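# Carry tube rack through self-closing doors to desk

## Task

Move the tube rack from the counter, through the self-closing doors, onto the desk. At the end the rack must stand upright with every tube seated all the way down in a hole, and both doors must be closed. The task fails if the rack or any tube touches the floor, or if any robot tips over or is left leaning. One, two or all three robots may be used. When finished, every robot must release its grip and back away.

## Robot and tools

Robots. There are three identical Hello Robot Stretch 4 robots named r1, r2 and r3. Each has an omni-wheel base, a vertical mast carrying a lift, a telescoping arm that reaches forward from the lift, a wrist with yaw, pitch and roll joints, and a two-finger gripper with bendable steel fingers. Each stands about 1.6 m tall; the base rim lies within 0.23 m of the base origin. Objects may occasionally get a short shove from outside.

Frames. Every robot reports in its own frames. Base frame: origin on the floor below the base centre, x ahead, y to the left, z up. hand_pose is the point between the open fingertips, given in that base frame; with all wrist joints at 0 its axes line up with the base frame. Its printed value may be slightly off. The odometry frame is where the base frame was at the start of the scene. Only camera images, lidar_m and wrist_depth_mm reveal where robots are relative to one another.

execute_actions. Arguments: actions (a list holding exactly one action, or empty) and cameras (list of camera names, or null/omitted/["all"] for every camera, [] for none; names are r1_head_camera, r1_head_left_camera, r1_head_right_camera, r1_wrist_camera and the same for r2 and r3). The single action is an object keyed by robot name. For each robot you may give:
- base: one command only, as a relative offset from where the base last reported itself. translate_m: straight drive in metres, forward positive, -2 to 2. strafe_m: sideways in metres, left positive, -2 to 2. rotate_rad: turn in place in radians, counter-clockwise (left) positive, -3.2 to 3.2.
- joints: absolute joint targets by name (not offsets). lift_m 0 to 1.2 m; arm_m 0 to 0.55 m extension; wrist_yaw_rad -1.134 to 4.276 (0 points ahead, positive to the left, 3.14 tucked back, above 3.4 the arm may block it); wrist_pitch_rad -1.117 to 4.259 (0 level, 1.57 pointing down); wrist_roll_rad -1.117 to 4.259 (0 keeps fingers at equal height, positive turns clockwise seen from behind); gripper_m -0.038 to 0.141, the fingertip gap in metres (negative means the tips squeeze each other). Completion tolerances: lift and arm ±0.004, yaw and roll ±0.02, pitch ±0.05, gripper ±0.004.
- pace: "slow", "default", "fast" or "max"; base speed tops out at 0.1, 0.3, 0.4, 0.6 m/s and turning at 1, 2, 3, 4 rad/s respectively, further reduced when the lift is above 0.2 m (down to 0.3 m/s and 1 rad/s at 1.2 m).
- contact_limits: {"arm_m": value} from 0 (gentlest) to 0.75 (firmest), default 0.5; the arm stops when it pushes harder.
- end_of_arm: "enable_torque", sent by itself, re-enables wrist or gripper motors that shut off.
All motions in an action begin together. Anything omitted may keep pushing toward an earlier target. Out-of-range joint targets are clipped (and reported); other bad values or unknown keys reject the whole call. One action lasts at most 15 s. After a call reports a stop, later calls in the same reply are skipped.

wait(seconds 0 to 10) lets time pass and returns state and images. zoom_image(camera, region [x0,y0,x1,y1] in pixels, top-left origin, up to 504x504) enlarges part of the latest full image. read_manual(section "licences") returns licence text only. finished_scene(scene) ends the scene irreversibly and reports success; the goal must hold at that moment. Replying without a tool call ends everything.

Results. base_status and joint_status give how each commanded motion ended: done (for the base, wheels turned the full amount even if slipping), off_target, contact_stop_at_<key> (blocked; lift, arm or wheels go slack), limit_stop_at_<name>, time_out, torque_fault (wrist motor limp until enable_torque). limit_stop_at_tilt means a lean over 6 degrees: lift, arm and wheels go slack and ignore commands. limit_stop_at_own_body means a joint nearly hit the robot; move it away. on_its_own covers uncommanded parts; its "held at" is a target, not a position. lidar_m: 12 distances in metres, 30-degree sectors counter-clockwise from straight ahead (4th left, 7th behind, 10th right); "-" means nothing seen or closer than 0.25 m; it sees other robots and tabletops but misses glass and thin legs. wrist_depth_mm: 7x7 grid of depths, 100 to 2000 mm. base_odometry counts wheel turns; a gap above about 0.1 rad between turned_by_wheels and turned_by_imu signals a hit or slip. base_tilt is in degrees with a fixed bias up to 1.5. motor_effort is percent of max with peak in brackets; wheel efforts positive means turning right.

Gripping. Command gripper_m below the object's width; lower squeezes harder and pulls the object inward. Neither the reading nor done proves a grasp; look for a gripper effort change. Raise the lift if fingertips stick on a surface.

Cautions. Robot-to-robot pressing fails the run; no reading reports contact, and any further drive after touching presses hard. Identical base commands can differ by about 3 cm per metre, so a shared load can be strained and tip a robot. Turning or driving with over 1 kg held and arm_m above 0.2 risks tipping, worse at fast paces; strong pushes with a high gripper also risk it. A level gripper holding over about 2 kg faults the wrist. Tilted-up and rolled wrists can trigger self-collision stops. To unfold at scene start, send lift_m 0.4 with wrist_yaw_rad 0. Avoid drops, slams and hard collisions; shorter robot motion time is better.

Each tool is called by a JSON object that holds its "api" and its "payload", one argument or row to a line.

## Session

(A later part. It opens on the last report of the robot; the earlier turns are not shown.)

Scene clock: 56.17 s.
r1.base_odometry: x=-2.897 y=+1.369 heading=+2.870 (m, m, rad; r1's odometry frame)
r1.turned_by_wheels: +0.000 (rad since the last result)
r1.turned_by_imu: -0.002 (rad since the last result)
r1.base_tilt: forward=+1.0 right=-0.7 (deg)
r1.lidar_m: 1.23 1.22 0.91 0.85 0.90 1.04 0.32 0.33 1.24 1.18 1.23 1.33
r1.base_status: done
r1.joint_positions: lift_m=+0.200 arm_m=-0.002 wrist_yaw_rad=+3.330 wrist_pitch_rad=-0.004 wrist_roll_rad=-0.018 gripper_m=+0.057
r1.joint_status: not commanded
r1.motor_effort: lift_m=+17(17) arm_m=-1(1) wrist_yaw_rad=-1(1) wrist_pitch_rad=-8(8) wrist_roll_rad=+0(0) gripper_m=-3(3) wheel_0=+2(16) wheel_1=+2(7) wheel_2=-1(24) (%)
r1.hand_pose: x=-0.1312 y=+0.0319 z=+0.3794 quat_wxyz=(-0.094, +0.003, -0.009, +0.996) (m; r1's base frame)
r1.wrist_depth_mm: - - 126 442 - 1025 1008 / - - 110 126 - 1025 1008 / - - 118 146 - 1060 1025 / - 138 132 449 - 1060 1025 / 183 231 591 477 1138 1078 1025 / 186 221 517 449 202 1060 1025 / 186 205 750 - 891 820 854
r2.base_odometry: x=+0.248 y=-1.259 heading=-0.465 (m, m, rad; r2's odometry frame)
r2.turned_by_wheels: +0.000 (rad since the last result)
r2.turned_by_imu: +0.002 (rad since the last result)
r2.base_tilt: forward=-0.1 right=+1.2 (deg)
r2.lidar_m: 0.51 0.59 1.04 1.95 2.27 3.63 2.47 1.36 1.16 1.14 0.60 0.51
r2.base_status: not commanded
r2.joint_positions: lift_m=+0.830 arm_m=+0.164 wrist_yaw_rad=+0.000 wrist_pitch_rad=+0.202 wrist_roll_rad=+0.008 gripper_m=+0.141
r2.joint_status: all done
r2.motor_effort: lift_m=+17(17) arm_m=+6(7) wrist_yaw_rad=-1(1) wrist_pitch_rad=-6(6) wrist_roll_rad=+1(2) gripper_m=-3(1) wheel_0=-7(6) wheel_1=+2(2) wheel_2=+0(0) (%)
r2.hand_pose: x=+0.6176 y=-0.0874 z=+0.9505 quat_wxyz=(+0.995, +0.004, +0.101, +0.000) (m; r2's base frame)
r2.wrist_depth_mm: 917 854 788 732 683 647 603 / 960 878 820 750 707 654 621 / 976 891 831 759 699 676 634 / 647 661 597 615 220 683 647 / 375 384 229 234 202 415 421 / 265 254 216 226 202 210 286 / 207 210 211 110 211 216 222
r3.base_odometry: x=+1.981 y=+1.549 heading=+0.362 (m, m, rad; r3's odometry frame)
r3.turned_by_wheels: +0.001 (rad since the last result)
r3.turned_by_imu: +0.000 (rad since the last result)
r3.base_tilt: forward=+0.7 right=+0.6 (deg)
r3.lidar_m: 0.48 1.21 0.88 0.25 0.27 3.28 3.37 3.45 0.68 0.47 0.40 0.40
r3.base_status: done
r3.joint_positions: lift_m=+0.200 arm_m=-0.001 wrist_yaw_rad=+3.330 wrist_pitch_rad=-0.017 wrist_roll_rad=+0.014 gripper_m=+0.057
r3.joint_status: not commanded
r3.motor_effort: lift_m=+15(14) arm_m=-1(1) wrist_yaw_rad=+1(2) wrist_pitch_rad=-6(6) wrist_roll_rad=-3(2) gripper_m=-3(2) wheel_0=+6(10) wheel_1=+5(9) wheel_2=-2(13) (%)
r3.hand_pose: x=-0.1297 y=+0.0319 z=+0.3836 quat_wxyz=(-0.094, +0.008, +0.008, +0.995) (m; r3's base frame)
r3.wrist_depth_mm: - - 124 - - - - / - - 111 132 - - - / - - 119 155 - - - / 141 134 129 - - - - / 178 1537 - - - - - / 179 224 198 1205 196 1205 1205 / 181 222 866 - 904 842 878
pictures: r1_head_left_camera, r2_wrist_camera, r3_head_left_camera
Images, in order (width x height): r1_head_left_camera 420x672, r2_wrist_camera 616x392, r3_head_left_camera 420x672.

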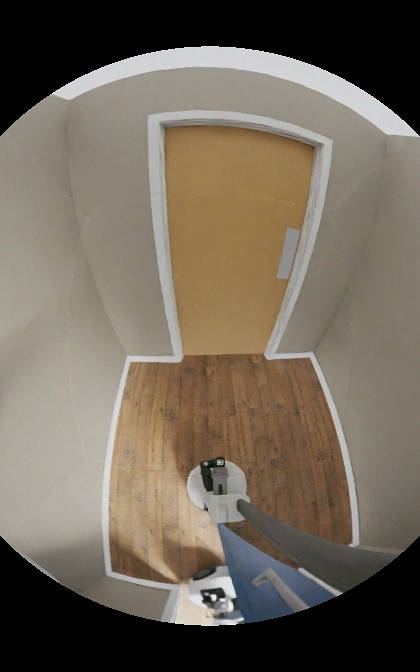

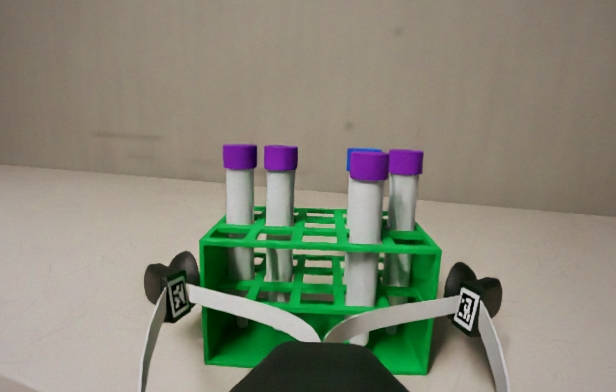

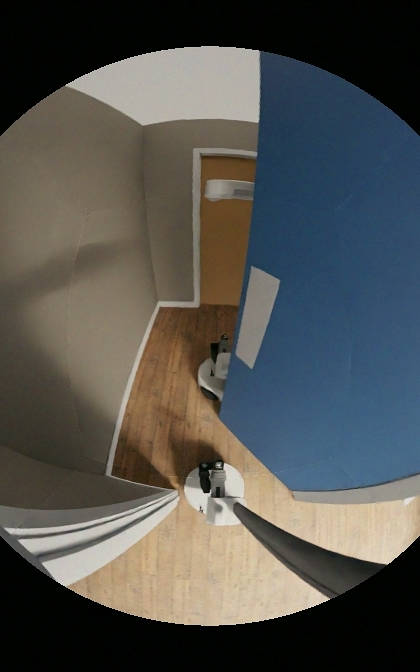

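{"api": "execute_actions", "payload": {
  "actions": [
    {"r1":{"base":{"translate_m":0.8},"pace":"max"},"r2":{"joints":{"gripper_m":0.05},"pace":"slow"},"r3":{"base":{"translate_m":0.38}}}
  ],
  "cameras": ["r2_wrist_camera"]
}}

{"api": "execute_actions", "payload": {
  "actions": [
    {"r1":{"base":{"strafe_m":-0.28},"pace":"fast"},"r2":{"joints":{"lift_m":0.87},"pace":"slow"},"r3":{"base":{"rotate_rad":-0.91},"pace":"slow"}}
  ],
  "cameras": ["r2_wrist_camera","r1_head_left_camera","r3_head_left_camera"]
}}

Scene clock: 64.83 s.
r1.base_odometry: x=-3.667 y=+1.584 heading=+2.870 (m, m, rad; r1's odometry frame)
r1.turned_by_wheels: +0.000 (rad since the last result)
r1.turned_by_imu: -0.002 (rad since the last result)
r1.base_tilt: forward=+1.0 right=-0.7 (deg)
r1.lidar_m: 0.46 0.48 0.54 0.89 0.91 1.25 1.09 1.53 1.22 1.14 0.70 0.51
r1.base_status: done
r1.joint_positions: lift_m=+0.200 arm_m=-0.002 wrist_yaw_rad=+3.330 wrist_pitch_rad=-0.004 wrist_roll_rad=-0.018 gripper_m=+0.057
r1.joint_status: not commanded
r1.motor_effort: lift_m=+17(17) arm_m=-1(1) wrist_yaw_rad=-1(1) wrist_pitch_rad=-8(8) wrist_roll_rad=+0(0) gripper_m=-5(4) wheel_0=+3(13) wheel_1=+1(11) wheel_2=-2(20) (%)
r1.hand_pose: x=-0.1312 y=+0.0319 z=+0.3794 quat_wxyz=(-0.094, +0.003, -0.009, +0.996) (m; r1's base frame)
r1.wrist_depth_mm: - - 126 1160 - 1756 1537 / - - 111 126 - 1808 1537 / - - 119 145 - 1808 1499 / - 138 132 1205 1863 1808 1499 / 183 232 1921 1366 1366 1808 1499 / 186 221 1042 1138 202 1160 1160 / 186 205 891 - 891 820 842
r2.base_odometry: x=+0.248 y=-1.259 heading=-0.465 (m, m, rad; r2's odometry frame)
r2.turned_by_wheels: +0.000 (rad since the last result)
r2.turned_by_imu: +0.003 (rad since the last result)
r2.base_tilt: forward=-0.2 right=+1.1 (deg)
r2.lidar_m: 0.51 0.59 1.00 1.95 2.25 3.63 2.49 1.37 1.15 1.16 0.59 0.50
r2.base_status: not commanded
r2.joint_positions: lift_m=+0.830 arm_m=+0.164 wrist_yaw_rad=+0.000 wrist_pitch_rad=+0.203 wrist_roll_rad=+0.008 gripper_m=+0.051
r2.joint_status: all done
r2.motor_effort: lift_m=+17(17) arm_m=+5(5) wrist_yaw_rad=-2(0) wrist_pitch_rad=-9(7) wrist_roll_rad=+0(1) gripper_m=-26(30) wheel_0=-6(7) wheel_1=+2(2) wheel_2=+0(0) (%)
r2.hand_pose: x=+0.6175 y=-0.0874 z=+0.9502 quat_wxyz=(+0.995, +0.004, +0.101, +0.000) (m; r2's base frame)
r2.wrist_depth_mm: 931 854 778 732 691 640 609 / 946 866 809 750 699 661 621 / 991 904 820 768 707 668 640 / 634 654 521 609 196 668 640 / 373 382 202 206 190 413 415 / 262 175 196 209 183 177 283 / 201 208 191 110 182 215 -
r3.base_odometry: x=+2.336 y=+1.684 heading=+0.362 (m, m, rad; r3's odometry frame)
r3.turned_by_wheels: +0.000 (rad since the last result)
r3.turned_by_imu: -0.001 (rad since the last result)
r3.base_tilt: forward=+0.6 right=+0.3 (deg)
r3.lidar_m: 0.27 1.22 0.88 0.85 0.63 0.50 3.78 3.04 0.35 0.25 - 0.25
r3.base_status: done
r3.joint_positions: lift_m=+0.200 arm_m=-0.001 wrist_yaw_rad=+3.330 wrist_pitch_rad=-0.017 wrist_roll_rad=+0.014 gripper_m=+0.057
r3.joint_status: not commanded
r3.motor_effort: lift_m=+15(15) arm_m=-1(1) wrist_yaw_rad=+0(2) wrist_pitch_rad=-6(6) wrist_roll_rad=-2(2) gripper_m=-3(3) wheel_0=+10(18) wheel_1=+1(10) wheel_2=-9(24) (%)
r3.hand_pose: x=-0.1297 y=+0.0318 z=+0.3836 quat_wxyz=(-0.094, +0.008, +0.008, +0.995) (m; r3's base frame)
r3.wrist_depth_mm: - - 124 - - 525 466 / - - 111 131 - 525 469 / - - 119 155 - 535 473 / 141 133 129 - - 530 477 / 178 1576 - - - 530 480 / 178 224 197 1205 197 525 484 / 181 224 878 - 904 488 488
pictures: r2_wrist_camera
Images, in order (width x height): r2_wrist_camera 616x392.

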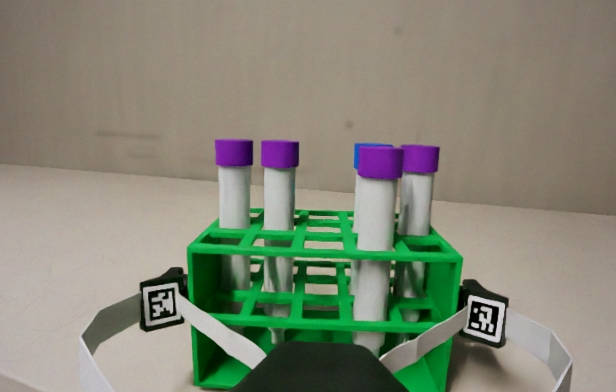

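Scene clock: 67.03 s.
r1.base_odometry: x=-3.592 y=+1.854 heading=+2.870 (m, m, rad; r1's odometry frame)
r1.turned_by_wheels: +0.000 (rad since the last result)
r1.turned_by_imu: +0.000 (rad since the last result)
r1.base_tilt: forward=+1.0 right=-0.7 (deg)
r1.lidar_m: 0.47 0.50 0.65 1.16 1.22 1.21 1.08 1.33 0.91 0.87 0.61 0.49
r1.base_status: done
r1.joint_positions: lift_m=+0.200 arm_m=-0.002 wrist_yaw_rad=+3.330 wrist_pitch_rad=-0.004 wrist_roll_rad=-0.018 gripper_m=+0.057
r1.joint_status: not commanded
r1.motor_effort: lift_m=+17(17) arm_m=-1(1) wrist_yaw_rad=-1(1) wrist_pitch_rad=-9(7) wrist_roll_rad=+0(0) gripper_m=+0(9) wheel_0=+2(19) wheel_1=+1(14) wheel_2=+0(3) (%)
r1.hand_pose: x=-0.1312 y=+0.0318 z=+0.3794 quat_wxyz=(-0.094, +0.003, -0.009, +0.996) (m; r1's base frame)
r1.wrist_depth_mm: - - 126 1464 1229 1756 1708 / - - 110 126 1281 1808 1756 / - - 119 145 1308 1808 1756 / - 138 131 1537 1281 1808 1756 / 183 232 1921 1708 1205 1618 1756 / 186 222 1042 1138 202 1160 1160 / 186 205 904 - 904 809 842
r2.base_odometry: x=+0.248 y=-1.259 heading=-0.465 (m, m, rad; r2's odometry frame)
r2.turned_by_wheels: +0.000 (rad since the last result)
r2.turned_by_imu: +0.001 (rad since the last result)
r2.base_tilt: forward=-0.2 right=+1.0 (deg)
r2.lidar_m: 0.52 0.59 1.02 1.94 2.26 3.62 2.47 1.39 1.15 1.16 0.60 0.50
r2.base_status: not commanded
r2.joint_positions: lift_m=+0.870 arm_m=+0.164 wrist_yaw_rad=+0.000 wrist_pitch_rad=+0.203 wrist_roll_rad=+0.008 gripper_m=+0.051
r2.joint_status: all done
r2.motor_effort: lift_m=+23(21) arm_m=+6(5) wrist_yaw_rad=-1(0) wrist_pitch_rad=-10(10) wrist_roll_rad=-1(0) gripper_m=-26(26) wheel_0=-7(7) wheel_1=+2(2) wheel_2=+0(0) (%)
r2.hand_pose: x=+0.6175 y=-0.0874 z=+0.9897 quat_wxyz=(+0.995, +0.004, +0.102, +0.000) (m; r2's base frame)
r2.wrist_depth_mm: 917 854 788 732 683 647 597 / 946 878 820 759 699 654 615 / 991 904 820 759 699 676 634 / 820 820 668 768 196 699 654 / 480 492 201 206 190 535 530 / 338 176 196 210 182 178 366 / 258 267 192 110 182 276 204
r3.base_odometry: x=+2.336 y=+1.684 heading=-0.546 (m, m, rad; r3's odometry frame)
r3.turned_by_wheels: -0.908 (rad since the last result)
r3.turned_by_imu: -0.926 (rad since the last result)
r3.base_tilt: forward=+0.6 right=+0.4 (deg)
r3.lidar_m: - 0.25 1.28 1.09 0.86 0.85 0.52 0.51 3.71 0.81 0.31 0.25
r3.base_status: done
r3.joint_positions: lift_m=+0.200 arm_m=-0.001 wrist_yaw_rad=+3.330 wrist_pitch_rad=-0.017 wrist_roll_rad=+0.014 gripper_m=+0.057
r3.joint_status: not commanded
r3.motor_effort: lift_m=+15(15) arm_m=-1(1) wrist_yaw_rad=+0(2) wrist_pitch_rad=-6(6) wrist_roll_rad=-2(2) gripper_m=-2(1) wheel_0=+18(17) wheel_1=+10(10) wheel_2=-1(5) (%)
r3.hand_pose: x=-0.1297 y=+0.0318 z=+0.3836 quat_wxyz=(-0.094, +0.008, +0.008, +0.995) (m; r3's base frame)
r3.wrist_depth_mm: - - 124 732 917 831 723 / - - 111 132 917 831 723 / - - 120 155 946 820 723 / 140 133 129 723 931 820 723 / 179 1537 627 759 917 820 707 / 179 224 196 715 197 820 715 / 180 223 627 - 878 768 699
pictures: r1_head_left_camera, r2_wrist_camera, r3_head_left_camera
Images, in order (width x height): r1_head_left_camera 420x672, r2_wrist_camera 616x392, r3_head_left_camera 420x672.

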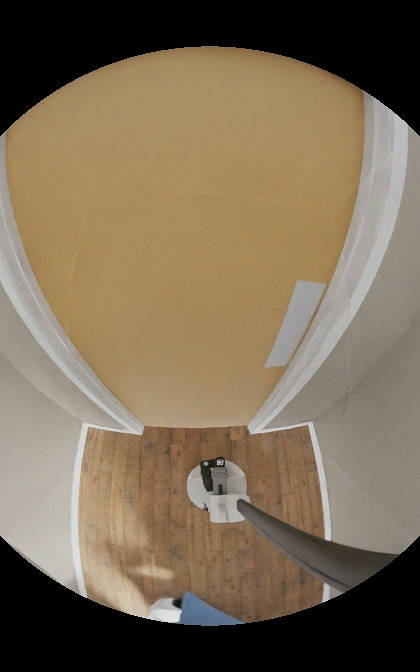

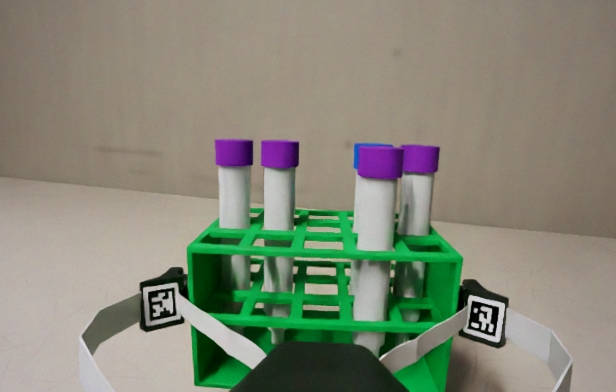

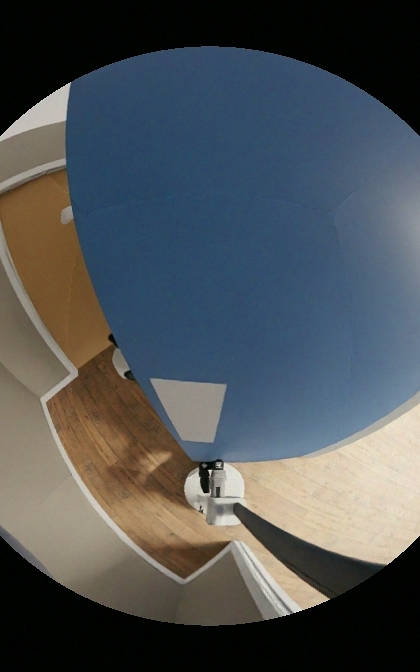

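{"api": "execute_actions", "payload": {
  "actions": [
    {"r1":{"base":{"translate_m":0.22},"pace":"fast"},"r2":{"base":{"translate_m":-0.3},"joints":{"arm_m":0.002},"pace":"fast"},"r3":{"base":{"translate_m":0.25}}}
  ],
  "cameras": []
}}

{"api": "execute_actions", "payload": {
  "actions": [
    {"r1":{"base":{"translate_m":0.17},"pace":"slow"},"r2":{"base":{"rotate_rad":-2.3},"pace":"slow"},"r3":{"base":{"translate_m":0.28}}}
  ],
  "cameras": ["r3_head_left_camera"]
}}

{"api": "execute_actions", "payload": {
  "actions": [
    {"r1":{"base":{"translate_m":0.56}},"r2":{"joints":{"lift_m":0.5}}}
  ],
  "cameras": ["r1_head_left_camera","r2_head_left_camera","r2_head_camera"]
}}

Scene clock: 78.87 s.
r1.base_odometry: x=-3.804 y=+1.912 heading=+2.870 (m, m, rad; r1's odometry frame)
r1.turned_by_wheels: +0.000 (rad since the last result)
r1.turned_by_imu: -0.001 (rad since the last result)
r1.base_tilt: forward=+1.0 right=-0.7 (deg)
r1.lidar_m: 0.25 0.26 0.35 0.65 1.21 1.62 1.15 1.32 0.92 0.86 0.34 0.27
r1.base_status: done
r1.joint_positions: lift_m=+0.200 arm_m=-0.002 wrist_yaw_rad=+3.330 wrist_pitch_rad=-0.004 wrist_roll_rad=-0.018 gripper_m=+0.057
r1.joint_status: not commanded
r1.motor_effort: lift_m=+17(17) arm_m=-1(1) wrist_yaw_rad=-1(1) wrist_pitch_rad=-8(8) wrist_roll_rad=-1(0) gripper_m=-2(0) wheel_0=+4(11) wheel_1=+2(9) wheel_2=-3(17) (%)
r1.hand_pose: x=-0.1312 y=+0.0318 z=+0.3794 quat_wxyz=(-0.094, +0.003, -0.009, +0.996) (m; r1's base frame)
r1.wrist_depth_mm: - - 126 1229 - 1983 1863 / - - 111 126 - 1983 1921 / - - 119 145 - - 1921 / - 139 132 1255 - 1983 1983 / 183 232 1983 1661 1336 1921 1808 / 186 221 1042 1138 202 1182 1160 / 186 205 891 - 904 820 854
r2.base_odometry: x=-0.020 y=-1.125 heading=-0.465 (m, m, rad; r2's odometry frame)
r2.turned_by_wheels: +0.000 (rad since the last result)
r2.turned_by_imu: +0.003 (rad since the last result)
r2.base_tilt: forward=-0.2 right=+1.4 (deg)
r2.lidar_m: 0.42 0.92 2.03 2.01 2.34 3.32 2.37 1.30 1.09 1.09 0.93 0.44
r2.base_status: done
r2.joint_positions: lift_m=+0.870 arm_m=+0.003 wrist_yaw_rad=+0.000 wrist_pitch_rad=+0.204 wrist_roll_rad=+0.008 gripper_m=+0.051
r2.joint_status: all done
r2.motor_effort: lift_m=+22(23) arm_m=-5(7) wrist_yaw_rad=-1(1) wrist_pitch_rad=-11(12) wrist_roll_rad=+0(2) gripper_m=-25(25) wheel_0=-6(12) wheel_1=-1(7) wheel_2=+2(15) (%)
r2.hand_pose: x=+0.4563 y=-0.0874 z=+0.9896 quat_wxyz=(+0.995, +0.004, +0.102, +0.000) (m; r2's base frame)
r2.wrist_depth_mm: 1499 1397 1281 1182 1098 1042 976 / 1537 1397 1308 1229 1138 1078 1008 / 1618 1464 1336 1229 1118 1118 1025 / 831 866 676 707 197 976 991 / 842 750 201 206 188 539 539 / 904 176 197 209 183 177 535 / 917 809 191 109 183 574 535
r3.base_odometry: x=+2.549 y=+1.554 heading=-0.545 (m, m, rad; r3's odometry frame)
r3.turned_by_wheels: +0.000 (rad since the last result)
r3.turned_by_imu: -0.001 (rad since the last result)
r3.base_tilt: forward=+0.6 right=+0.5 (deg)
r3.lidar_m: 0.25 0.25 1.21 1.33 1.05 1.04 0.76 0.76 3.85 0.37 0.25 0.26
r3.base_status: done
r3.joint_positions: lift_m=+0.200 arm_m=-0.001 wrist_yaw_rad=+3.330 wrist_pitch_rad=-0.017 wrist_roll_rad=+0.014 gripper_m=+0.057
r3.joint_status: not commanded
r3.motor_effort: lift_m=+15(15) arm_m=-1(1) wrist_yaw_rad=+3(1) wrist_pitch_rad=-6(6) wrist_roll_rad=-3(2) gripper_m=-2(4) wheel_0=+7(22) wheel_1=+7(14) wheel_2=-9(22) (%)
r3.hand_pose: x=-0.1297 y=+0.0318 z=+0.3836 quat_wxyz=(-0.094, +0.008, +0.008, +0.995) (m; r3's base frame)
r3.wrist_depth_mm: - - 124 931 1160 1008 866 / - - 111 131 1160 1008 878 / - - 119 156 1160 1025 891 / 141 134 129 917 1160 991 891 / 178 1576 878 960 1160 1025 878 / 179 224 197 904 197 991 866 / 181 222 866 - 904 831 842
pictures: none
No camera images: the call's "cameras" was empty. Leave "cameras" out to get every camera's image.

Scene clock: 82.47 s.
r1.base_odometry: x=-3.967 y=+1.957 heading=+2.871 (m, m, rad; r1's odometry frame)
r1.turned_by_wheels: +0.001 (rad since the last result)
r1.turned_by_imu: +0.007 (rad since the last result)
r1.base_tilt: forward=+1.0 right=-0.7 (deg)
r1.lidar_m: - 0.25 0.25 0.45 1.23 1.63 1.21 1.30 0.92 0.28 0.27 0.25
r1.base_status: done
r1.joint_positions: lift_m=+0.200 arm_m=-0.002 wrist_yaw_rad=+3.330 wrist_pitch_rad=-0.004 wrist_roll_rad=-0.018 gripper_m=+0.057
r1.joint_status: not commanded
r1.motor_effort: lift_m=+17(17) arm_m=-1(1) wrist_yaw_rad=-1(0) wrist_pitch_rad=-10(10) wrist_roll_rad=+1(0) gripper_m=-2(1) wheel_0=+19(35) wheel_1=+11(19) wheel_2=-18(26) (%)
r1.hand_pose: x=-0.1312 y=+0.0318 z=+0.3793 quat_wxyz=(-0.094, +0.003, -0.009, +0.996) (m; r1's base frame)
r1.wrist_depth_mm: - - 126 1576 - - - / - - 111 126 - - - / - - 119 145 - - - / - 138 132 1397 - - - / 183 232 1983 1430 1863 - 1808 / 186 221 1025 1118 202 1182 1160 / 186 205 904 - 891 820 854
r2.base_odometry: x=-0.020 y=-1.125 heading=-2.764 (m, m, rad; r2's odometry frame)
r2.turned_by_wheels: -2.299 (rad since the last result)
r2.turned_by_imu: -2.261 (rad since the last result)
r2.base_tilt: forward=-0.2 right=+1.2 (deg)
r2.lidar_m: 0.42 1.08 1.13 0.84 0.80 0.88 1.21 2.01 2.10 2.96 3.26 0.43
r2.base_status: done
r2.joint_positions: lift_m=+0.870 arm_m=+0.003 wrist_yaw_rad=+0.000 wrist_pitch_rad=+0.204 wrist_roll_rad=+0.008 gripper_m=+0.051
r2.joint_status: not commanded
r2.motor_effort: lift_m=+22(22) arm_m=-5(5) wrist_yaw_rad=-1(1) wrist_pitch_rad=-11(11) wrist_roll_rad=-3(0) gripper_m=-26(25) wheel_0=+7(11) wheel_1=+2(7) wheel_2=+7(7) (%)
r2.hand_pose: x=+0.4563 y=-0.0874 z=+0.9896 quat_wxyz=(+0.995, +0.004, +0.102, +0.000) (m; r2's base frame)
r2.wrist_depth_mm: 741 798 891 976 976 1118 1430 / 768 831 904 991 976 1160 1464 / 768 854 917 1042 991 1229 1537 / 798 854 917 1060 194 1281 1661 / 809 917 202 206 189 1430 1708 / 831 175 197 211 183 178 1921 / 866 946 191 110 183 1499 1618
r3.base_odometry: x=+2.788 y=+1.409 heading=-0.545 (m, m, rad; r3's odometry frame)
r3.turned_by_wheels: +0.001 (rad since the last result)
r3.turned_by_imu: +0.000 (rad since the last result)
r3.base_tilt: forward=+0.7 right=+0.5 (deg)
r3.lidar_m: 0.25 1.34 1.22 1.60 1.29 1.26 1.02 3.89 0.53 0.25 0.25 0.87
r3.base_status: done
r3.joint_positions: lift_m=+0.200 arm_m=-0.001 wrist_yaw_rad=+3.330 wrist_pitch_rad=-0.017 wrist_roll_rad=+0.014 gripper_m=+0.057
r3.joint_status: not commanded
r3.motor_effort: lift_m=+15(15) arm_m=-1(1) wrist_yaw_rad=+2(2) wrist_pitch_rad=-6(6) wrist_roll_rad=-2(3) gripper_m=-3(2) wheel_0=+7(15) wheel_1=+5(11) wheel_2=-5(21) (%)
r3.hand_pose: x=-0.1297 y=+0.0318 z=+0.3836 quat_wxyz=(-0.094, +0.008, +0.008, +0.995) (m; r3's base frame)
r3.wrist_depth_mm: - - 124 1138 1366 1205 1042 / - - 111 132 1366 1205 1060 / - - 119 156 1397 1229 1060 / 141 133 129 1118 1397 1229 1060 / 178 1618 1808 1182 1366 1205 1060 / 179 223 196 1098 196 1138 1025 / 180 223 866 - 904 831 891
pictures: r3_head_left_camera
Images, in order (width x height): r3_head_left_camera 420x672.

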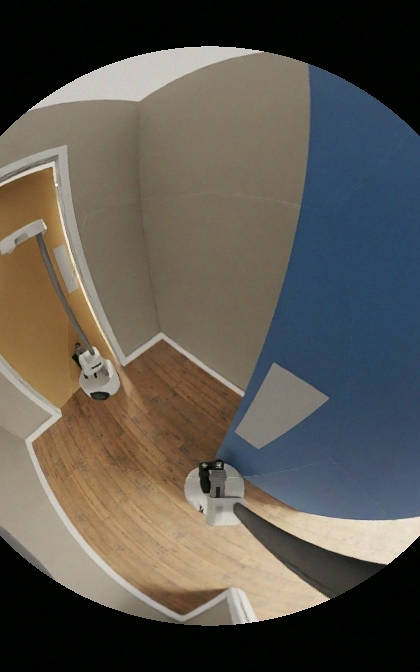

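Scene clock: 85.80 s.
r1.base_odometry: x=-4.506 y=+2.106 heading=+2.872 (m, m, rad; r1's odometry frame)
r1.turned_by_wheels: +0.001 (rad since the last result)
r1.turned_by_imu: -0.001 (rad since the last result)
r1.base_tilt: forward=+1.0 right=-0.7 (deg)
r1.lidar_m: 0.25 0.25 - 0.25 0.33 1.70 1.76 0.46 0.52 1.37 0.77 1.22
r1.base_status: done
r1.joint_positions: lift_m=+0.200 arm_m=-0.003 wrist_yaw_rad=+3.330 wrist_pitch_rad=-0.004 wrist_roll_rad=-0.018 gripper_m=+0.057
r1.joint_status: not commanded
r1.motor_effort: lift_m=+18(17) arm_m=+0(1) wrist_yaw_rad=-2(69) wrist_pitch_rad=-9(7) wrist_roll_rad=+0(2) gripper_m=-3(0) wheel_0=+9(26) wheel_1=+10(21) wheel_2=-9(29) (%)
r1.hand_pose: x=-0.1314 y=+0.0318 z=+0.3793 quat_wxyz=(-0.094, +0.003, -0.009, +0.996) (m; r1's base frame)
r1.wrist_depth_mm: - - 126 - - - - / - - 110 126 - - - / - - 119 145 - - - / - 138 131 - - - - / 183 233 1863 1921 1921 - 1756 / 186 221 1025 1138 202 1205 1160 / 186 205 891 - 891 820 854
r2.base_odometry: x=-0.020 y=-1.125 heading=-2.764 (m, m, rad; r2's odometry frame)
r2.turned_by_wheels: +0.000 (rad since the last result)
r2.turned_by_imu: +0.001 (rad since the last result)
r2.base_tilt: forward=-0.1 right=+1.2 (deg)
r2.lidar_m: 0.43 1.08 1.13 0.83 0.78 0.87 1.22 2.02 2.10 2.95 3.26 0.48
r2.base_status: not commanded
r2.joint_positions: lift_m=+0.500 arm_m=+0.003 wrist_yaw_rad=+0.000 wrist_pitch_rad=+0.204 wrist_roll_rad=+0.008 gripper_m=+0.051
r2.joint_status: all done
r2.motor_effort: lift_m=+17(20) arm_m=-5(5) wrist_yaw_rad=-1(0) wrist_pitch_rad=-8(11) wrist_roll_rad=-1(2) gripper_m=-25(28) wheel_0=+7(7) wheel_1=+2(2) wheel_2=+8(7) (%)
r2.hand_pose: x=+0.4563 y=-0.0874 z=+0.6200 quat_wxyz=(+0.995, +0.004, +0.102, +0.000) (m; r2's base frame)
r2.wrist_depth_mm: 741 809 878 960 - - 1255 / 759 831 917 991 - - 1281 / 768 842 904 1042 - 1618 1255 / 798 866 917 1060 195 976 1205 / 831 904 201 206 188 931 820 / 842 176 197 210 183 177 1008 / 842 946 193 110 183 820 759
r3.base_odometry: x=+2.788 y=+1.409 heading=-0.545 (m, m, rad; r3's odometry frame)
r3.turned_by_wheels: +0.000 (rad since the last result)
r3.turned_by_imu: +0.000 (rad since the last result)
r3.base_tilt: forward=+0.5 right=+0.3 (deg)
r3.lidar_m: 0.25 1.34 1.69 1.61 1.29 1.26 1.01 3.88 0.51 0.25 0.25 0.87
r3.base_status: not commanded
r3.joint_positions: lift_m=+0.200 arm_m=-0.001 wrist_yaw_rad=+3.330 wrist_pitch_rad=-0.017 wrist_roll_rad=+0.014 gripper_m=+0.057
r3.joint_status: not commanded
r3.motor_effort: lift_m=+15(15) arm_m=-1(1) wrist_yaw_rad=+0(1) wrist_pitch_rad=-6(6) wrist_roll_rad=-2(3) gripper_m=-3(3) wheel_0=+7(7) wheel_1=+5(5) wheel_2=-5(5) (%)
r3.hand_pose: x=-0.1297 y=+0.0318 z=+0.3836 quat_wxyz=(-0.094, +0.008, +0.008, +0.995) (m; r3's base frame)
r3.wrist_depth_mm: - - 124 1138 1430 1205 1042 / - - 111 131 1397 1205 1060 / - - 119 155 1397 1229 1078 / 141 133 129 1138 1397 1229 1060 / 178 1618 1863 1205 1397 1205 1078 / 179 224 196 1138 197 1138 1025 / 180 223 866 - 878 842 866
pictures: r1_head_left_camera, r2_head_camera, r2_head_left_camera
Images, in order (width x height): r1_head_left_camera 420x672, r2_head_camera 420x560, r2_head_left_camera 420x672.

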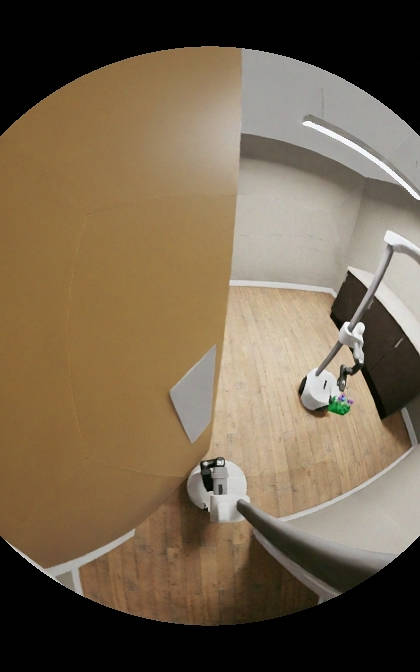

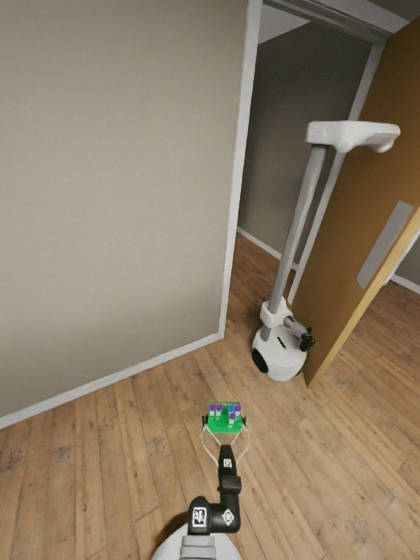

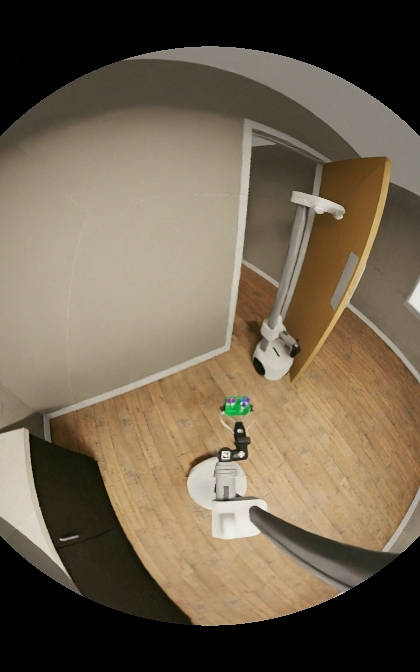

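{"api": "execute_actions", "payload": {
  "actions": [
    {"r1":{"base":{"rotate_rad":0.9},"joints":{"wrist_yaw_rad":3.36},"pace":"slow"},"r2":{"base":{"strafe_m":-0.25},"pace":"fast"}}
  ],
  "cameras": []
}}

{"api": "execute_actions", "payload": {
  "actions": [
    {"r1":{"base":{"translate_m":0.58}},"r2":{"base":{"strafe_m":-0.25}}}
  ],
  "cameras": ["r1_head_left_camera","r2_head_left_camera","r2_head_camera"]
}}

Scene clock: 93.07 s.
r1.base_odometry: x=-4.506 y=+2.106 heading=-2.513 (m, m, rad; r1's odometry frame)
r1.turned_by_wheels: +0.898 (rad since the last result)
r1.turned_by_imu: +0.903 (rad since the last result)
r1.base_tilt: forward=+1.0 right=-0.7 (deg)
r1.lidar_m: - 0.25 0.28 0.70 1.78 0.49 0.44 0.91 1.87 0.66 2.75 0.25
r1.base_status: done
r1.joint_positions: lift_m=+0.200 arm_m=-0.002 wrist_yaw_rad=+3.360 wrist_pitch_rad=-0.004 wrist_roll_rad=-0.018 gripper_m=+0.057
r1.joint_status: all done
r1.motor_effort: lift_m=+17(18) arm_m=+0(0) wrist_yaw_rad=-1(25) wrist_pitch_rad=-8(8) wrist_roll_rad=-1(7) gripper_m=-1(2) wheel_0=-8(16) wheel_1=+0(7) wheel_2=-13(24) (%)
r1.hand_pose: x=-0.1322 y=+0.0228 z=+0.3794 quat_wxyz=(-0.109, +0.003, -0.009, +0.994) (m; r1's base frame)
r1.wrist_depth_mm: - - - 123 554 1499 1756 / - - - 123 559 1499 1808 / - - 113 126 549 1499 1808 / - 140 130 268 569 1537 1863 / 185 223 1430 866 549 1499 1756 / 187 211 1025 768 202 1078 1160 / 187 196 904 - 569 809 842
r2.base_odometry: x=-0.112 y=-0.893 heading=-2.763 (m, m, rad; r2's odometry frame)
r2.turned_by_wheels: +0.001 (rad since the last result)
r2.turned_by_imu: +0.004 (rad since the last result)
r2.base_tilt: forward=-0.1 right=+1.2 (deg)
r2.lidar_m: 0.41 1.20 1.28 1.08 1.04 1.10 1.53 1.89 2.00 2.79 3.05 0.47
r2.base_status: done
r2.joint_positions: lift_m=+0.500 arm_m=+0.003 wrist_yaw_rad=+0.000 wrist_pitch_rad=+0.204 wrist_roll_rad=+0.008 gripper_m=+0.051
r2.joint_status: not commanded
r2.motor_effort: lift_m=+17(18) arm_m=-5(5) wrist_yaw_rad=+0(1) wrist_pitch_rad=-11(10) wrist_roll_rad=-2(1) gripper_m=-23(26) wheel_0=+5(17) wheel_1=+3(16) wheel_2=+0(5) (%)
r2.hand_pose: x=+0.4563 y=-0.0875 z=+0.6200 quat_wxyz=(+0.995, +0.004, +0.102, +0.000) (m; r2's base frame)
r2.wrist_depth_mm: 831 904 1008 - - 1430 715 / 854 931 1042 - - 1397 699 / 866 976 1042 - 778 1281 699 / 878 991 1042 - 194 1281 683 / 917 1025 201 206 189 854 691 / 960 176 197 211 182 177 691 / 960 1042 192 110 183 798 732
r3.base_odometry: x=+2.788 y=+1.409 heading=-0.545 (m, m, rad; r3's odometry frame)
r3.turned_by_wheels: +0.000 (rad since the last result)
r3.turned_by_imu: +0.000 (rad since the last result)
r3.base_tilt: forward=+0.5 right=+0.5 (deg)
r3.lidar_m: 0.25 1.37 1.70 1.60 1.28 1.25 1.01 3.88 0.51 0.26 0.25 0.86
r3.base_status: not commanded
r3.joint_positions: lift_m=+0.200 arm_m=-0.001 wrist_yaw_rad=+3.330 wrist_pitch_rad=-0.017 wrist_roll_rad=+0.014 gripper_m=+0.057
r3.joint_status: not commanded
r3.motor_effort: lift_m=+15(15) arm_m=-1(1) wrist_yaw_rad=+1(1) wrist_pitch_rad=-5(6) wrist_roll_rad=-2(2) gripper_m=-2(2) wheel_0=+7(7) wheel_1=+5(5) wheel_2=-4(5) (%)
r3.hand_pose: x=-0.1297 y=+0.0318 z=+0.3836 quat_wxyz=(-0.094, +0.008, +0.008, +0.995) (m; r3's base frame)
r3.wrist_depth_mm: - - 124 1118 1366 1229 1042 / - - 111 132 1397 1205 1042 / - - 119 155 1397 1182 1060 / 141 133 129 1138 1430 1229 1042 / 178 1537 1808 1229 1397 1205 1060 / 179 224 196 1138 196 1138 1008 / 181 222 866 - 904 842 878
pictures: none
No camera images: the call's "cameras" was empty. Leave "cameras" out to get every camera's image.

Scene clock: 96.47 s.
r1.base_odometry: x=-4.975 y=+1.765 heading=-2.512 (m, m, rad; r1's odometry frame)
r1.turned_by_wheels: +0.000 (rad since the last result)
r1.turned_by_imu: -0.002 (rad since the last result)
r1.base_tilt: forward=+1.0 right=-0.7 (deg)
r1.lidar_m: 0.25 0.25 0.25 0.25 0.39 2.20 1.03 1.78 0.73 1.04 2.36 2.36
r1.base_status: done
r1.joint_positions: lift_m=+0.200 arm_m=-0.003 wrist_yaw_rad=+3.360 wrist_pitch_rad=-0.003 wrist_roll_rad=-0.018 gripper_m=+0.057
r1.joint_status: not commanded
r1.on_its_own: arm_m is slack since a limit_stop_at_own_body
r1.motor_effort: lift_m=+18(18) arm_m=+0(1) wrist_yaw_rad=-1(45) wrist_pitch_rad=-10(11) wrist_roll_rad=+0(6) gripper_m=-1(2) wheel_0=+6(28) wheel_1=+5(20) wheel_2=-7(26) (%)
r1.hand_pose: x=-0.1322 y=+0.0228 z=+0.3792 quat_wxyz=(-0.109, +0.003, -0.009, +0.994) (m; r1's base frame)
r1.wrist_depth_mm: - - - 123 1160 - - / - - - 123 1160 - - / - - 113 126 1118 - - / - 140 130 270 1160 - - / 185 223 - 1661 1138 - - / 187 211 1042 1138 202 1205 1160 / 187 197 891 - 891 820 842
r2.base_odometry: x=-0.204 y=-0.660 heading=-2.763 (m, m, rad; r2's odometry frame)
r2.turned_by_wheels: +0.000 (rad since the last result)
r2.turned_by_imu: +0.002 (rad since the last result)
r2.base_tilt: forward=-0.1 right=+1.1 (deg)
r2.lidar_m: 0.41 1.33 1.40 1.31 1.26 1.34 1.83 1.78 1.87 2.60 2.82 0.46
r2.base_status: done
r2.joint_positions: lift_m=+0.500 arm_m=+0.003 wrist_yaw_rad=+0.000 wrist_pitch_rad=+0.204 wrist_roll_rad=+0.008 gripper_m=+0.051
r2.joint_status: not commanded
r2.motor_effort: lift_m=+18(18) arm_m=-5(5) wrist_yaw_rad=-1(1) wrist_pitch_rad=-10(10) wrist_roll_rad=+0(1) gripper_m=-27(28) wheel_0=+5(15) wheel_1=-1(10) wheel_2=+0(2) (%)
r2.hand_pose: x=+0.4563 y=-0.0874 z=+0.6200 quat_wxyz=(+0.995, +0.004, +0.102, +0.000) (m; r2's base frame)
r2.wrist_depth_mm: 946 1008 - - - 1205 976 / 946 1042 - - - 1205 991 / 1008 1060 - - 1464 1229 661 / 991 1078 1138 - 196 1255 661 / 1042 1118 201 206 188 820 676 / 1060 176 197 209 183 177 691 / 1060 1118 191 110 183 809 750
r3.base_odometry: x=+2.788 y=+1.409 heading=-0.545 (m, m, rad; r3's odometry frame)
r3.turned_by_wheels: +0.000 (rad since the last result)
r3.turned_by_imu: +0.000 (rad since the last result)
r3.base_tilt: forward=+0.7 right=+0.3 (deg)
r3.lidar_m: 0.25 1.35 1.72 1.62 1.29 1.25 1.02 3.90 0.52 0.25 0.25 0.85
r3.base_status: not commanded
r3.joint_positions: lift_m=+0.200 arm_m=-0.001 wrist_yaw_rad=+3.330 wrist_pitch_rad=-0.017 wrist_roll_rad=+0.014 gripper_m=+0.057
r3.joint_status: not commanded
r3.motor_effort: lift_m=+15(15) arm_m=-1(1) wrist_yaw_rad=+1(0) wrist_pitch_rad=-6(6) wrist_roll_rad=-2(2) gripper_m=-2(5) wheel_0=+7(7) wheel_1=+5(5) wheel_2=-5(5) (%)
r3.hand_pose: x=-0.1297 y=+0.0318 z=+0.3836 quat_wxyz=(-0.094, +0.008, +0.008, +0.995) (m; r3's base frame)
r3.wrist_depth_mm: - - 124 1160 1397 1205 1042 / - - 111 131 1366 1205 1042 / - - 119 156 1430 1182 1060 / 141 133 129 1138 1397 1205 1060 / 178 1576 1863 1205 1397 1229 1060 / 178 224 196 1098 197 1138 1042 / 181 222 866 - 904 831 878
pictures: r1_head_left_camera, r2_head_camera, r2_head_left_camera
Images, in order (width x height): r1_head_left_camera 420x672, r2_head_camera 420x560, r2_head_left_camera 420x672.

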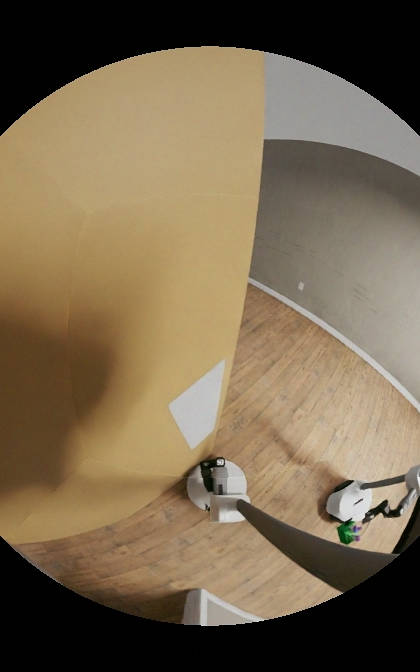

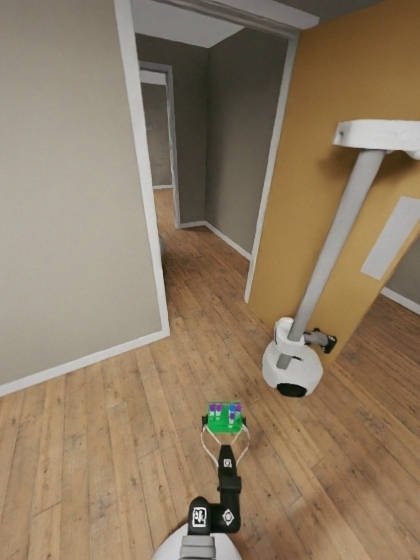

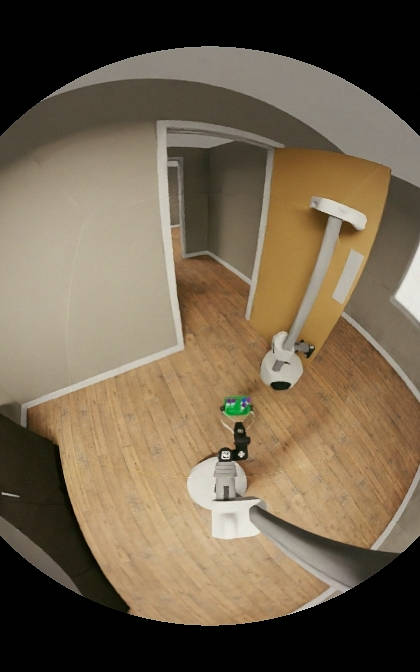

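{"api": "execute_actions", "payload": {
  "actions": [
    {"r2":{"base":{"translate_m":1.15},"pace":"max"}}
  ],
  "cameras": ["r2_head_left_camera","r2_head_camera"]
}}

Scene clock: 105.07 s.
r1.base_odometry: x=-4.975 y=+1.765 heading=-2.512 (m, m, rad; r1's odometry frame)
r1.turned_by_wheels: +0.000 (rad since the last result)
r1.turned_by_imu: -0.001 (rad since the last result)
r1.base_tilt: forward=+1.0 right=-0.7 (deg)
r1.lidar_m: 0.25 0.25 0.26 0.25 0.41 0.52 0.46 0.53 2.32 2.64 2.34 2.37
r1.base_status: not commanded
r1.joint_positions: lift_m=+0.200 arm_m=-0.003 wrist_yaw_rad=+3.360 wrist_pitch_rad=-0.003 wrist_roll_rad=-0.018 gripper_m=+0.057
r1.joint_status: not commanded
r1.on_its_own: arm_m is slack since a limit_stop_at_own_body
r1.motor_effort: lift_m=+18(17) arm_m=+0(0) wrist_yaw_rad=-2(1) wrist_pitch_rad=-9(9) wrist_roll_rad=-3(1) gripper_m=-1(3) wheel_0=+6(5) wheel_1=+5(5) wheel_2=-7(7) (%)
r1.hand_pose: x=-0.1322 y=+0.0228 z=+0.3792 quat_wxyz=(-0.109, +0.003, -0.009, +0.994) (m; r1's base frame)
r1.wrist_depth_mm: - - - 123 715 691 - / - - - 123 1160 1983 723 / - - 113 126 1118 - - / - 140 130 270 1160 - - / 185 223 - 960 1118 - - / 187 211 691 609 202 1182 1138 / 187 196 891 - 580 820 854
r2.base_odometry: x=-1.272 y=-1.086 heading=-2.763 (m, m, rad; r2's odometry frame)
r2.turned_by_wheels: +0.000 (rad since the last result)
r2.turned_by_imu: -0.003 (rad since the last result)
r2.base_tilt: forward=-0.1 right=+1.1 (deg)
r2.lidar_m: 0.43 1.70 0.37 0.48 1.43 1.90 2.72 2.79 0.45 0.44 0.64 0.44
r2.base_status: done
r2.joint_positions: lift_m=+0.500 arm_m=+0.003 wrist_yaw_rad=+0.000 wrist_pitch_rad=+0.204 wrist_roll_rad=+0.008 gripper_m=+0.051
r2.joint_status: not commanded
r2.motor_effort: lift_m=+18(18) arm_m=-5(5) wrist_yaw_rad=-1(0) wrist_pitch_rad=-10(9) wrist_roll_rad=+0(0) gripper_m=-27(28) wheel_0=+5(14) wheel_1=+1(7) wheel_2=-2(17) (%)
r2.hand_pose: x=+0.4563 y=-0.0874 z=+0.6200 quat_wxyz=(+0.995, +0.004, +0.102, +0.000) (m; r2's base frame)
r2.wrist_depth_mm: 1708 - - - 1661 1281 1042 / 1983 - - - 1708 1281 1060 / 1661 - - - 1576 1336 1060 / 1464 - - - 195 1336 496 / 1537 1661 200 206 188 1281 512 / 1430 176 197 210 184 177 500 / 1060 1098 191 110 183 1182 473
r3.base_odometry: x=+2.788 y=+1.409 heading=-0.545 (m, m, rad; r3's odometry frame)
r3.turned_by_wheels: +0.000 (rad since the last result)
r3.turned_by_imu: +0.000 (rad since the last result)
r3.base_tilt: forward=+0.6 right=+0.6 (deg)
r3.lidar_m: 0.25 1.35 1.53 1.59 1.28 1.26 1.02 3.88 0.52 0.25 0.25 0.85
r3.base_status: not commanded
r3.joint_positions: lift_m=+0.200 arm_m=-0.001 wrist_yaw_rad=+3.330 wrist_pitch_rad=-0.017 wrist_roll_rad=+0.014 gripper_m=+0.057
r3.joint_status: not commanded
r3.motor_effort: lift_m=+15(15) arm_m=-1(1) wrist_yaw_rad=+2(1) wrist_pitch_rad=-6(6) wrist_roll_rad=-2(1) gripper_m=-4(2) wheel_0=+7(7) wheel_1=+5(5) wheel_2=-5(5) (%)
r3.hand_pose: x=-0.1297 y=+0.0318 z=+0.3836 quat_wxyz=(-0.094, +0.008, +0.008, +0.995) (m; r3's base frame)
r3.wrist_depth_mm: - - 124 1160 1397 1205 1025 / - - 111 132 1397 1182 1042 / - - 119 156 1366 1229 1042 / 141 133 129 1160 1430 1205 1060 / 179 1576 1756 1205 1430 1205 1078 / 179 224 196 1118 196 1118 1060 / 181 222 866 - 904 842 866
pictures: r2_head_camera, r2_head_left_camera
Images, in order (width x height): r2_head_camera 420x560, r2_head_left_camera 420x672.

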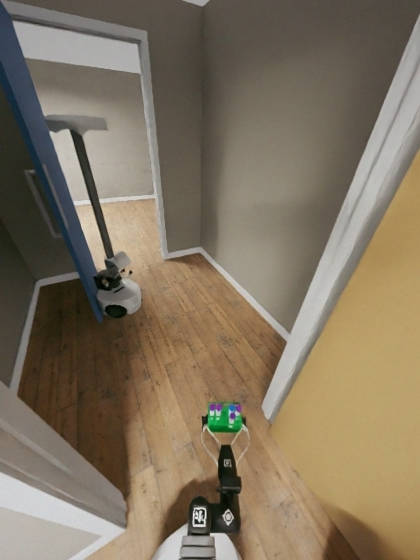

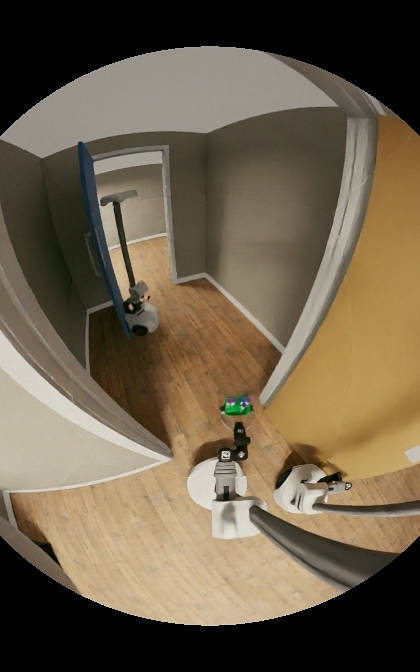

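{"api": "execute_actions", "payload": {
  "actions": [
    {"r2":{"base":{"translate_m":1.75},"pace":"max"}}
  ],
  "cameras": []
}}

{"api": "execute_actions", "payload": {
  "actions": [
    {"r2":{"base":{"rotate_rad":0.88},"pace":"slow"},"r1":{"base":{"translate_m":-0.22}}}
  ],
  "cameras": ["r2_head_left_camera","r2_head_camera"]
}}

Scene clock: 112.27 s.
r1.base_odometry: x=-4.975 y=+1.765 heading=-2.512 (m, m, rad; r1's odometry frame)
r1.turned_by_wheels: +0.000 (rad since the last result)
r1.turned_by_imu: -0.001 (rad since the last result)
r1.base_tilt: forward=+1.0 right=-0.7 (deg)
r1.lidar_m: 0.25 0.25 0.25 0.25 0.43 2.19 1.03 1.76 2.33 2.66 2.35 2.37
r1.base_status: not commanded
r1.joint_positions: lift_m=+0.200 arm_m=-0.003 wrist_yaw_rad=+3.360 wrist_pitch_rad=-0.003 wrist_roll_rad=-0.018 gripper_m=+0.057
r1.joint_status: not commanded
r1.on_its_own: arm_m is slack since a limit_stop_at_own_body
r1.motor_effort: lift_m=+17(17) arm_m=+0(0) wrist_yaw_rad=-1(1) wrist_pitch_rad=-10(10) wrist_roll_rad=-1(2) gripper_m=-3(6) wheel_0=+6(5) wheel_1=+5(5) wheel_2=-7(7) (%)
r1.hand_pose: x=-0.1322 y=+0.0228 z=+0.3792 quat_wxyz=(-0.109, +0.003, -0.009, +0.994) (m; r1's base frame)
r1.wrist_depth_mm: - - - 123 1160 - - / - - - 123 1138 - - / - - 113 126 1118 - - / - 140 130 270 1160 - - / 185 223 - 1661 1118 - - / 187 211 1042 1138 202 1182 1160 / 187 196 891 - 891 809 842
r2.base_odometry: x=-2.898 y=-1.733 heading=-2.763 (m, m, rad; r2's odometry frame)
r2.turned_by_wheels: +0.000 (rad since the last result)
r2.turned_by_imu: -0.006 (rad since the last result)
r2.base_tilt: forward=-0.1 right=+1.2 (deg)
r2.lidar_m: 0.43 1.13 1.41 0.69 0.82 1.53 1.52 1.05 0.60 0.45 0.42 0.44
r2.base_status: done
r2.joint_positions: lift_m=+0.500 arm_m=+0.003 wrist_yaw_rad=+0.000 wrist_pitch_rad=+0.204 wrist_roll_rad=+0.008 gripper_m=+0.051
r2.joint_status: not commanded
r2.motor_effort: lift_m=+18(18) arm_m=-5(5) wrist_yaw_rad=+0(1) wrist_pitch_rad=-12(10) wrist_roll_rad=+0(0) gripper_m=-26(25) wheel_0=+5(13) wheel_1=+0(8) wheel_2=-2(13) (%)
r2.hand_pose: x=+0.4563 y=-0.0874 z=+0.6200 quat_wxyz=(+0.995, +0.004, +0.102, +0.000) (m; r2's base frame)
r2.wrist_depth_mm: 778 842 891 564 389 287 242 / 788 866 931 580 392 291 245 / 809 891 946 544 359 296 249 / 842 931 842 525 196 298 251 / 866 946 201 206 190 291 253 / 878 176 197 210 183 177 253 / 878 976 191 109 183 290 -
r3.base_odometry: x=+2.788 y=+1.409 heading=-0.545 (m, m, rad; r3's odometry frame)
r3.turned_by_wheels: +0.000 (rad since the last result)
r3.turned_by_imu: +0.000 (rad since the last result)
r3.base_tilt: forward=+0.6 right=+0.3 (deg)
r3.lidar_m: 0.25 1.35 1.72 0.81 0.71 1.03 1.03 3.90 0.51 0.25 0.25 0.85
r3.base_status: not commanded
r3.joint_positions: lift_m=+0.200 arm_m=-0.001 wrist_yaw_rad=+3.330 wrist_pitch_rad=-0.017 wrist_roll_rad=+0.014 gripper_m=+0.057
r3.joint_status: not commanded
r3.motor_effort: lift_m=+15(15) arm_m=-1(1) wrist_yaw_rad=+2(0) wrist_pitch_rad=-6(6) wrist_roll_rad=-2(2) gripper_m=-4(3) wheel_0=+7(7) wheel_1=+5(5) wheel_2=-5(5) (%)
r3.hand_pose: x=-0.1297 y=+0.0318 z=+0.3836 quat_wxyz=(-0.094, +0.008, +0.008, +0.995) (m; r3's base frame)
r3.wrist_depth_mm: - - 124 1138 1397 1205 1042 / - - 111 131 1366 1205 1060 / - - 119 156 1366 1229 1060 / 141 134 129 1118 1430 1229 1060 / 179 1537 1808 1182 1397 1229 1060 / 179 224 197 1118 196 1138 1042 / 181 223 854 - 904 842 878
pictures: none
No camera images: the call's "cameras" was empty. Leave "cameras" out to get every camera's image.

Scene clock: 114.50 s.
r1.base_odometry: x=-4.797 y=+1.895 heading=-2.512 (m, m, rad; r1's odometry frame)
r1.turned_by_wheels: +0.000 (rad since the last result)
r1.turned_by_imu: +0.000 (rad since the last result)
r1.base_tilt: forward=+1.0 right=-0.7 (deg)
r1.lidar_m: 0.25 - 0.25 0.27 1.68 2.03 0.81 1.46 2.15 2.61 2.49 0.29
r1.base_status: done
r1.joint_positions: lift_m=+0.200 arm_m=-0.003 wrist_yaw_rad=+3.365 wrist_pitch_rad=-0.004 wrist_roll_rad=-0.017 gripper_m=+0.057
r1.joint_status: not commanded
r1.on_its_own: arm_m is slack since a limit_stop_at_own_body; wrist_yaw_rad is at rest, and its effort (-14) is outside its rest range (-13 to +13)
r1.motor_effort: lift_m=+17(18) arm_m=+0(1) wrist_yaw_rad=-14(39) wrist_pitch_rad=-7(10) wrist_roll_rad=-4(11) gripper_m=-1(3) wheel_0=-3(11) wheel_1=+1(8) wheel_2=+4(14) (%)
r1.hand_pose: x=-0.1323 y=+0.0215 z=+0.3794 quat_wxyz=(-0.111, +0.003, -0.008, +0.994) (m; r1's base frame)
r1.wrist_depth_mm: - - - 123 891 1863 - / - - - 123 904 1863 - / - - 112 125 904 1921 - / - 140 130 256 917 1921 - / 186 221 1921 1366 917 1808 - / 186 206 1042 1138 202 1205 1160 / 187 196 891 - 891 820 842
r2.base_odometry: x=-2.898 y=-1.733 heading=-1.884 (m, m, rad; r2's odometry frame)
r2.turned_by_wheels: +0.879 (rad since the last result)
r2.turned_by_imu: +0.865 (rad since the last result)
r2.base_tilt: forward=-0.2 right=+1.0 (deg)
r2.lidar_m: 0.41 0.70 0.70 1.63 1.48 1.05 0.74 0.47 0.41 0.43 0.53 0.47
r2.base_status: done
r2.joint_positions: lift_m=+0.500 arm_m=+0.003 wrist_yaw_rad=+0.000 wrist_pitch_rad=+0.204 wrist_roll_rad=+0.008 gripper_m=+0.051
r2.joint_status: not commanded
r2.motor_effort: lift_m=+18(18) arm_m=-4(5) wrist_yaw_rad=-2(0) wrist_pitch_rad=-11(10) wrist_roll_rad=+0(1) gripper_m=-28(26) wheel_0=-7(12) wheel_1=-3(7) wheel_2=-7(11) (%)
r2.hand_pose: x=+0.4563 y=-0.0874 z=+0.6200 quat_wxyz=(+0.995, +0.004, +0.102, +0.000) (m; r2's base frame)
r2.wrist_depth_mm: 904 1160 - - - 778 715 / 931 1160 - - - 798 732 / 960 1205 - - 854 809 759 / 976 1229 - - 195 842 759 / 991 1281 200 205 190 842 778 / 1025 176 197 208 183 177 798 / 1008 1078 191 109 183 854 798
r3.base_odometry: x=+2.788 y=+1.409 heading=-0.545 (m, m, rad; r3's odometry frame)
r3.turned_by_wheels: +0.000 (rad since the last result)
r3.turned_by_imu: +0.000 (rad since the last result)
r3.base_tilt: forward=+0.7 right=+0.4 (deg)
r3.lidar_m: 0.25 1.36 1.72 0.90 0.71 0.67 1.01 3.89 0.51 0.26 0.25 0.86
r3.base_status: not commanded
r3.joint_positions: lift_m=+0.200 arm_m=-0.001 wrist_yaw_rad=+3.330 wrist_pitch_rad=-0.017 wrist_roll_rad=+0.014 gripper_m=+0.057
r3.joint_status: not commanded
r3.motor_effort: lift_m=+15(15) arm_m=-1(1) wrist_yaw_rad=+0(2) wrist_pitch_rad=-6(5) wrist_roll_rad=-2(2) gripper_m=-2(2) wheel_0=+7(7) wheel_1=+5(5) wheel_2=-5(5) (%)
r3.hand_pose: x=-0.1297 y=+0.0318 z=+0.3836 quat_wxyz=(-0.094, +0.008, +0.008, +0.995) (m; r3's base frame)
r3.wrist_depth_mm: - - 124 1160 1366 1229 1025 / - - 111 131 1397 1205 591 / - - 119 156 1397 1229 1042 / 141 134 129 1118 1397 1229 1060 / 179 1537 1756 1229 1397 1229 1060 / 179 224 197 1138 197 1138 1025 / 181 222 866 - 891 831 878
pictures: r2_head_camera, r2_head_left_camera
ARM HIT: r1's arm struck itself hard.
Images, in order (width x height): r2_head_camera 420x560, r2_head_left_camera 420x672.

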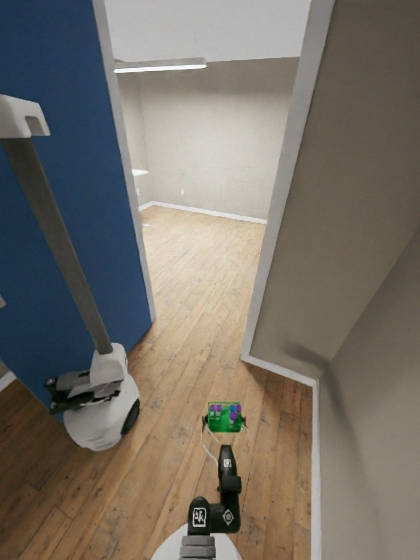

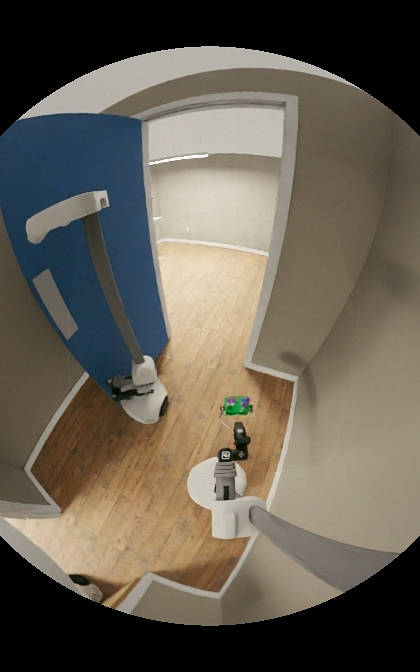

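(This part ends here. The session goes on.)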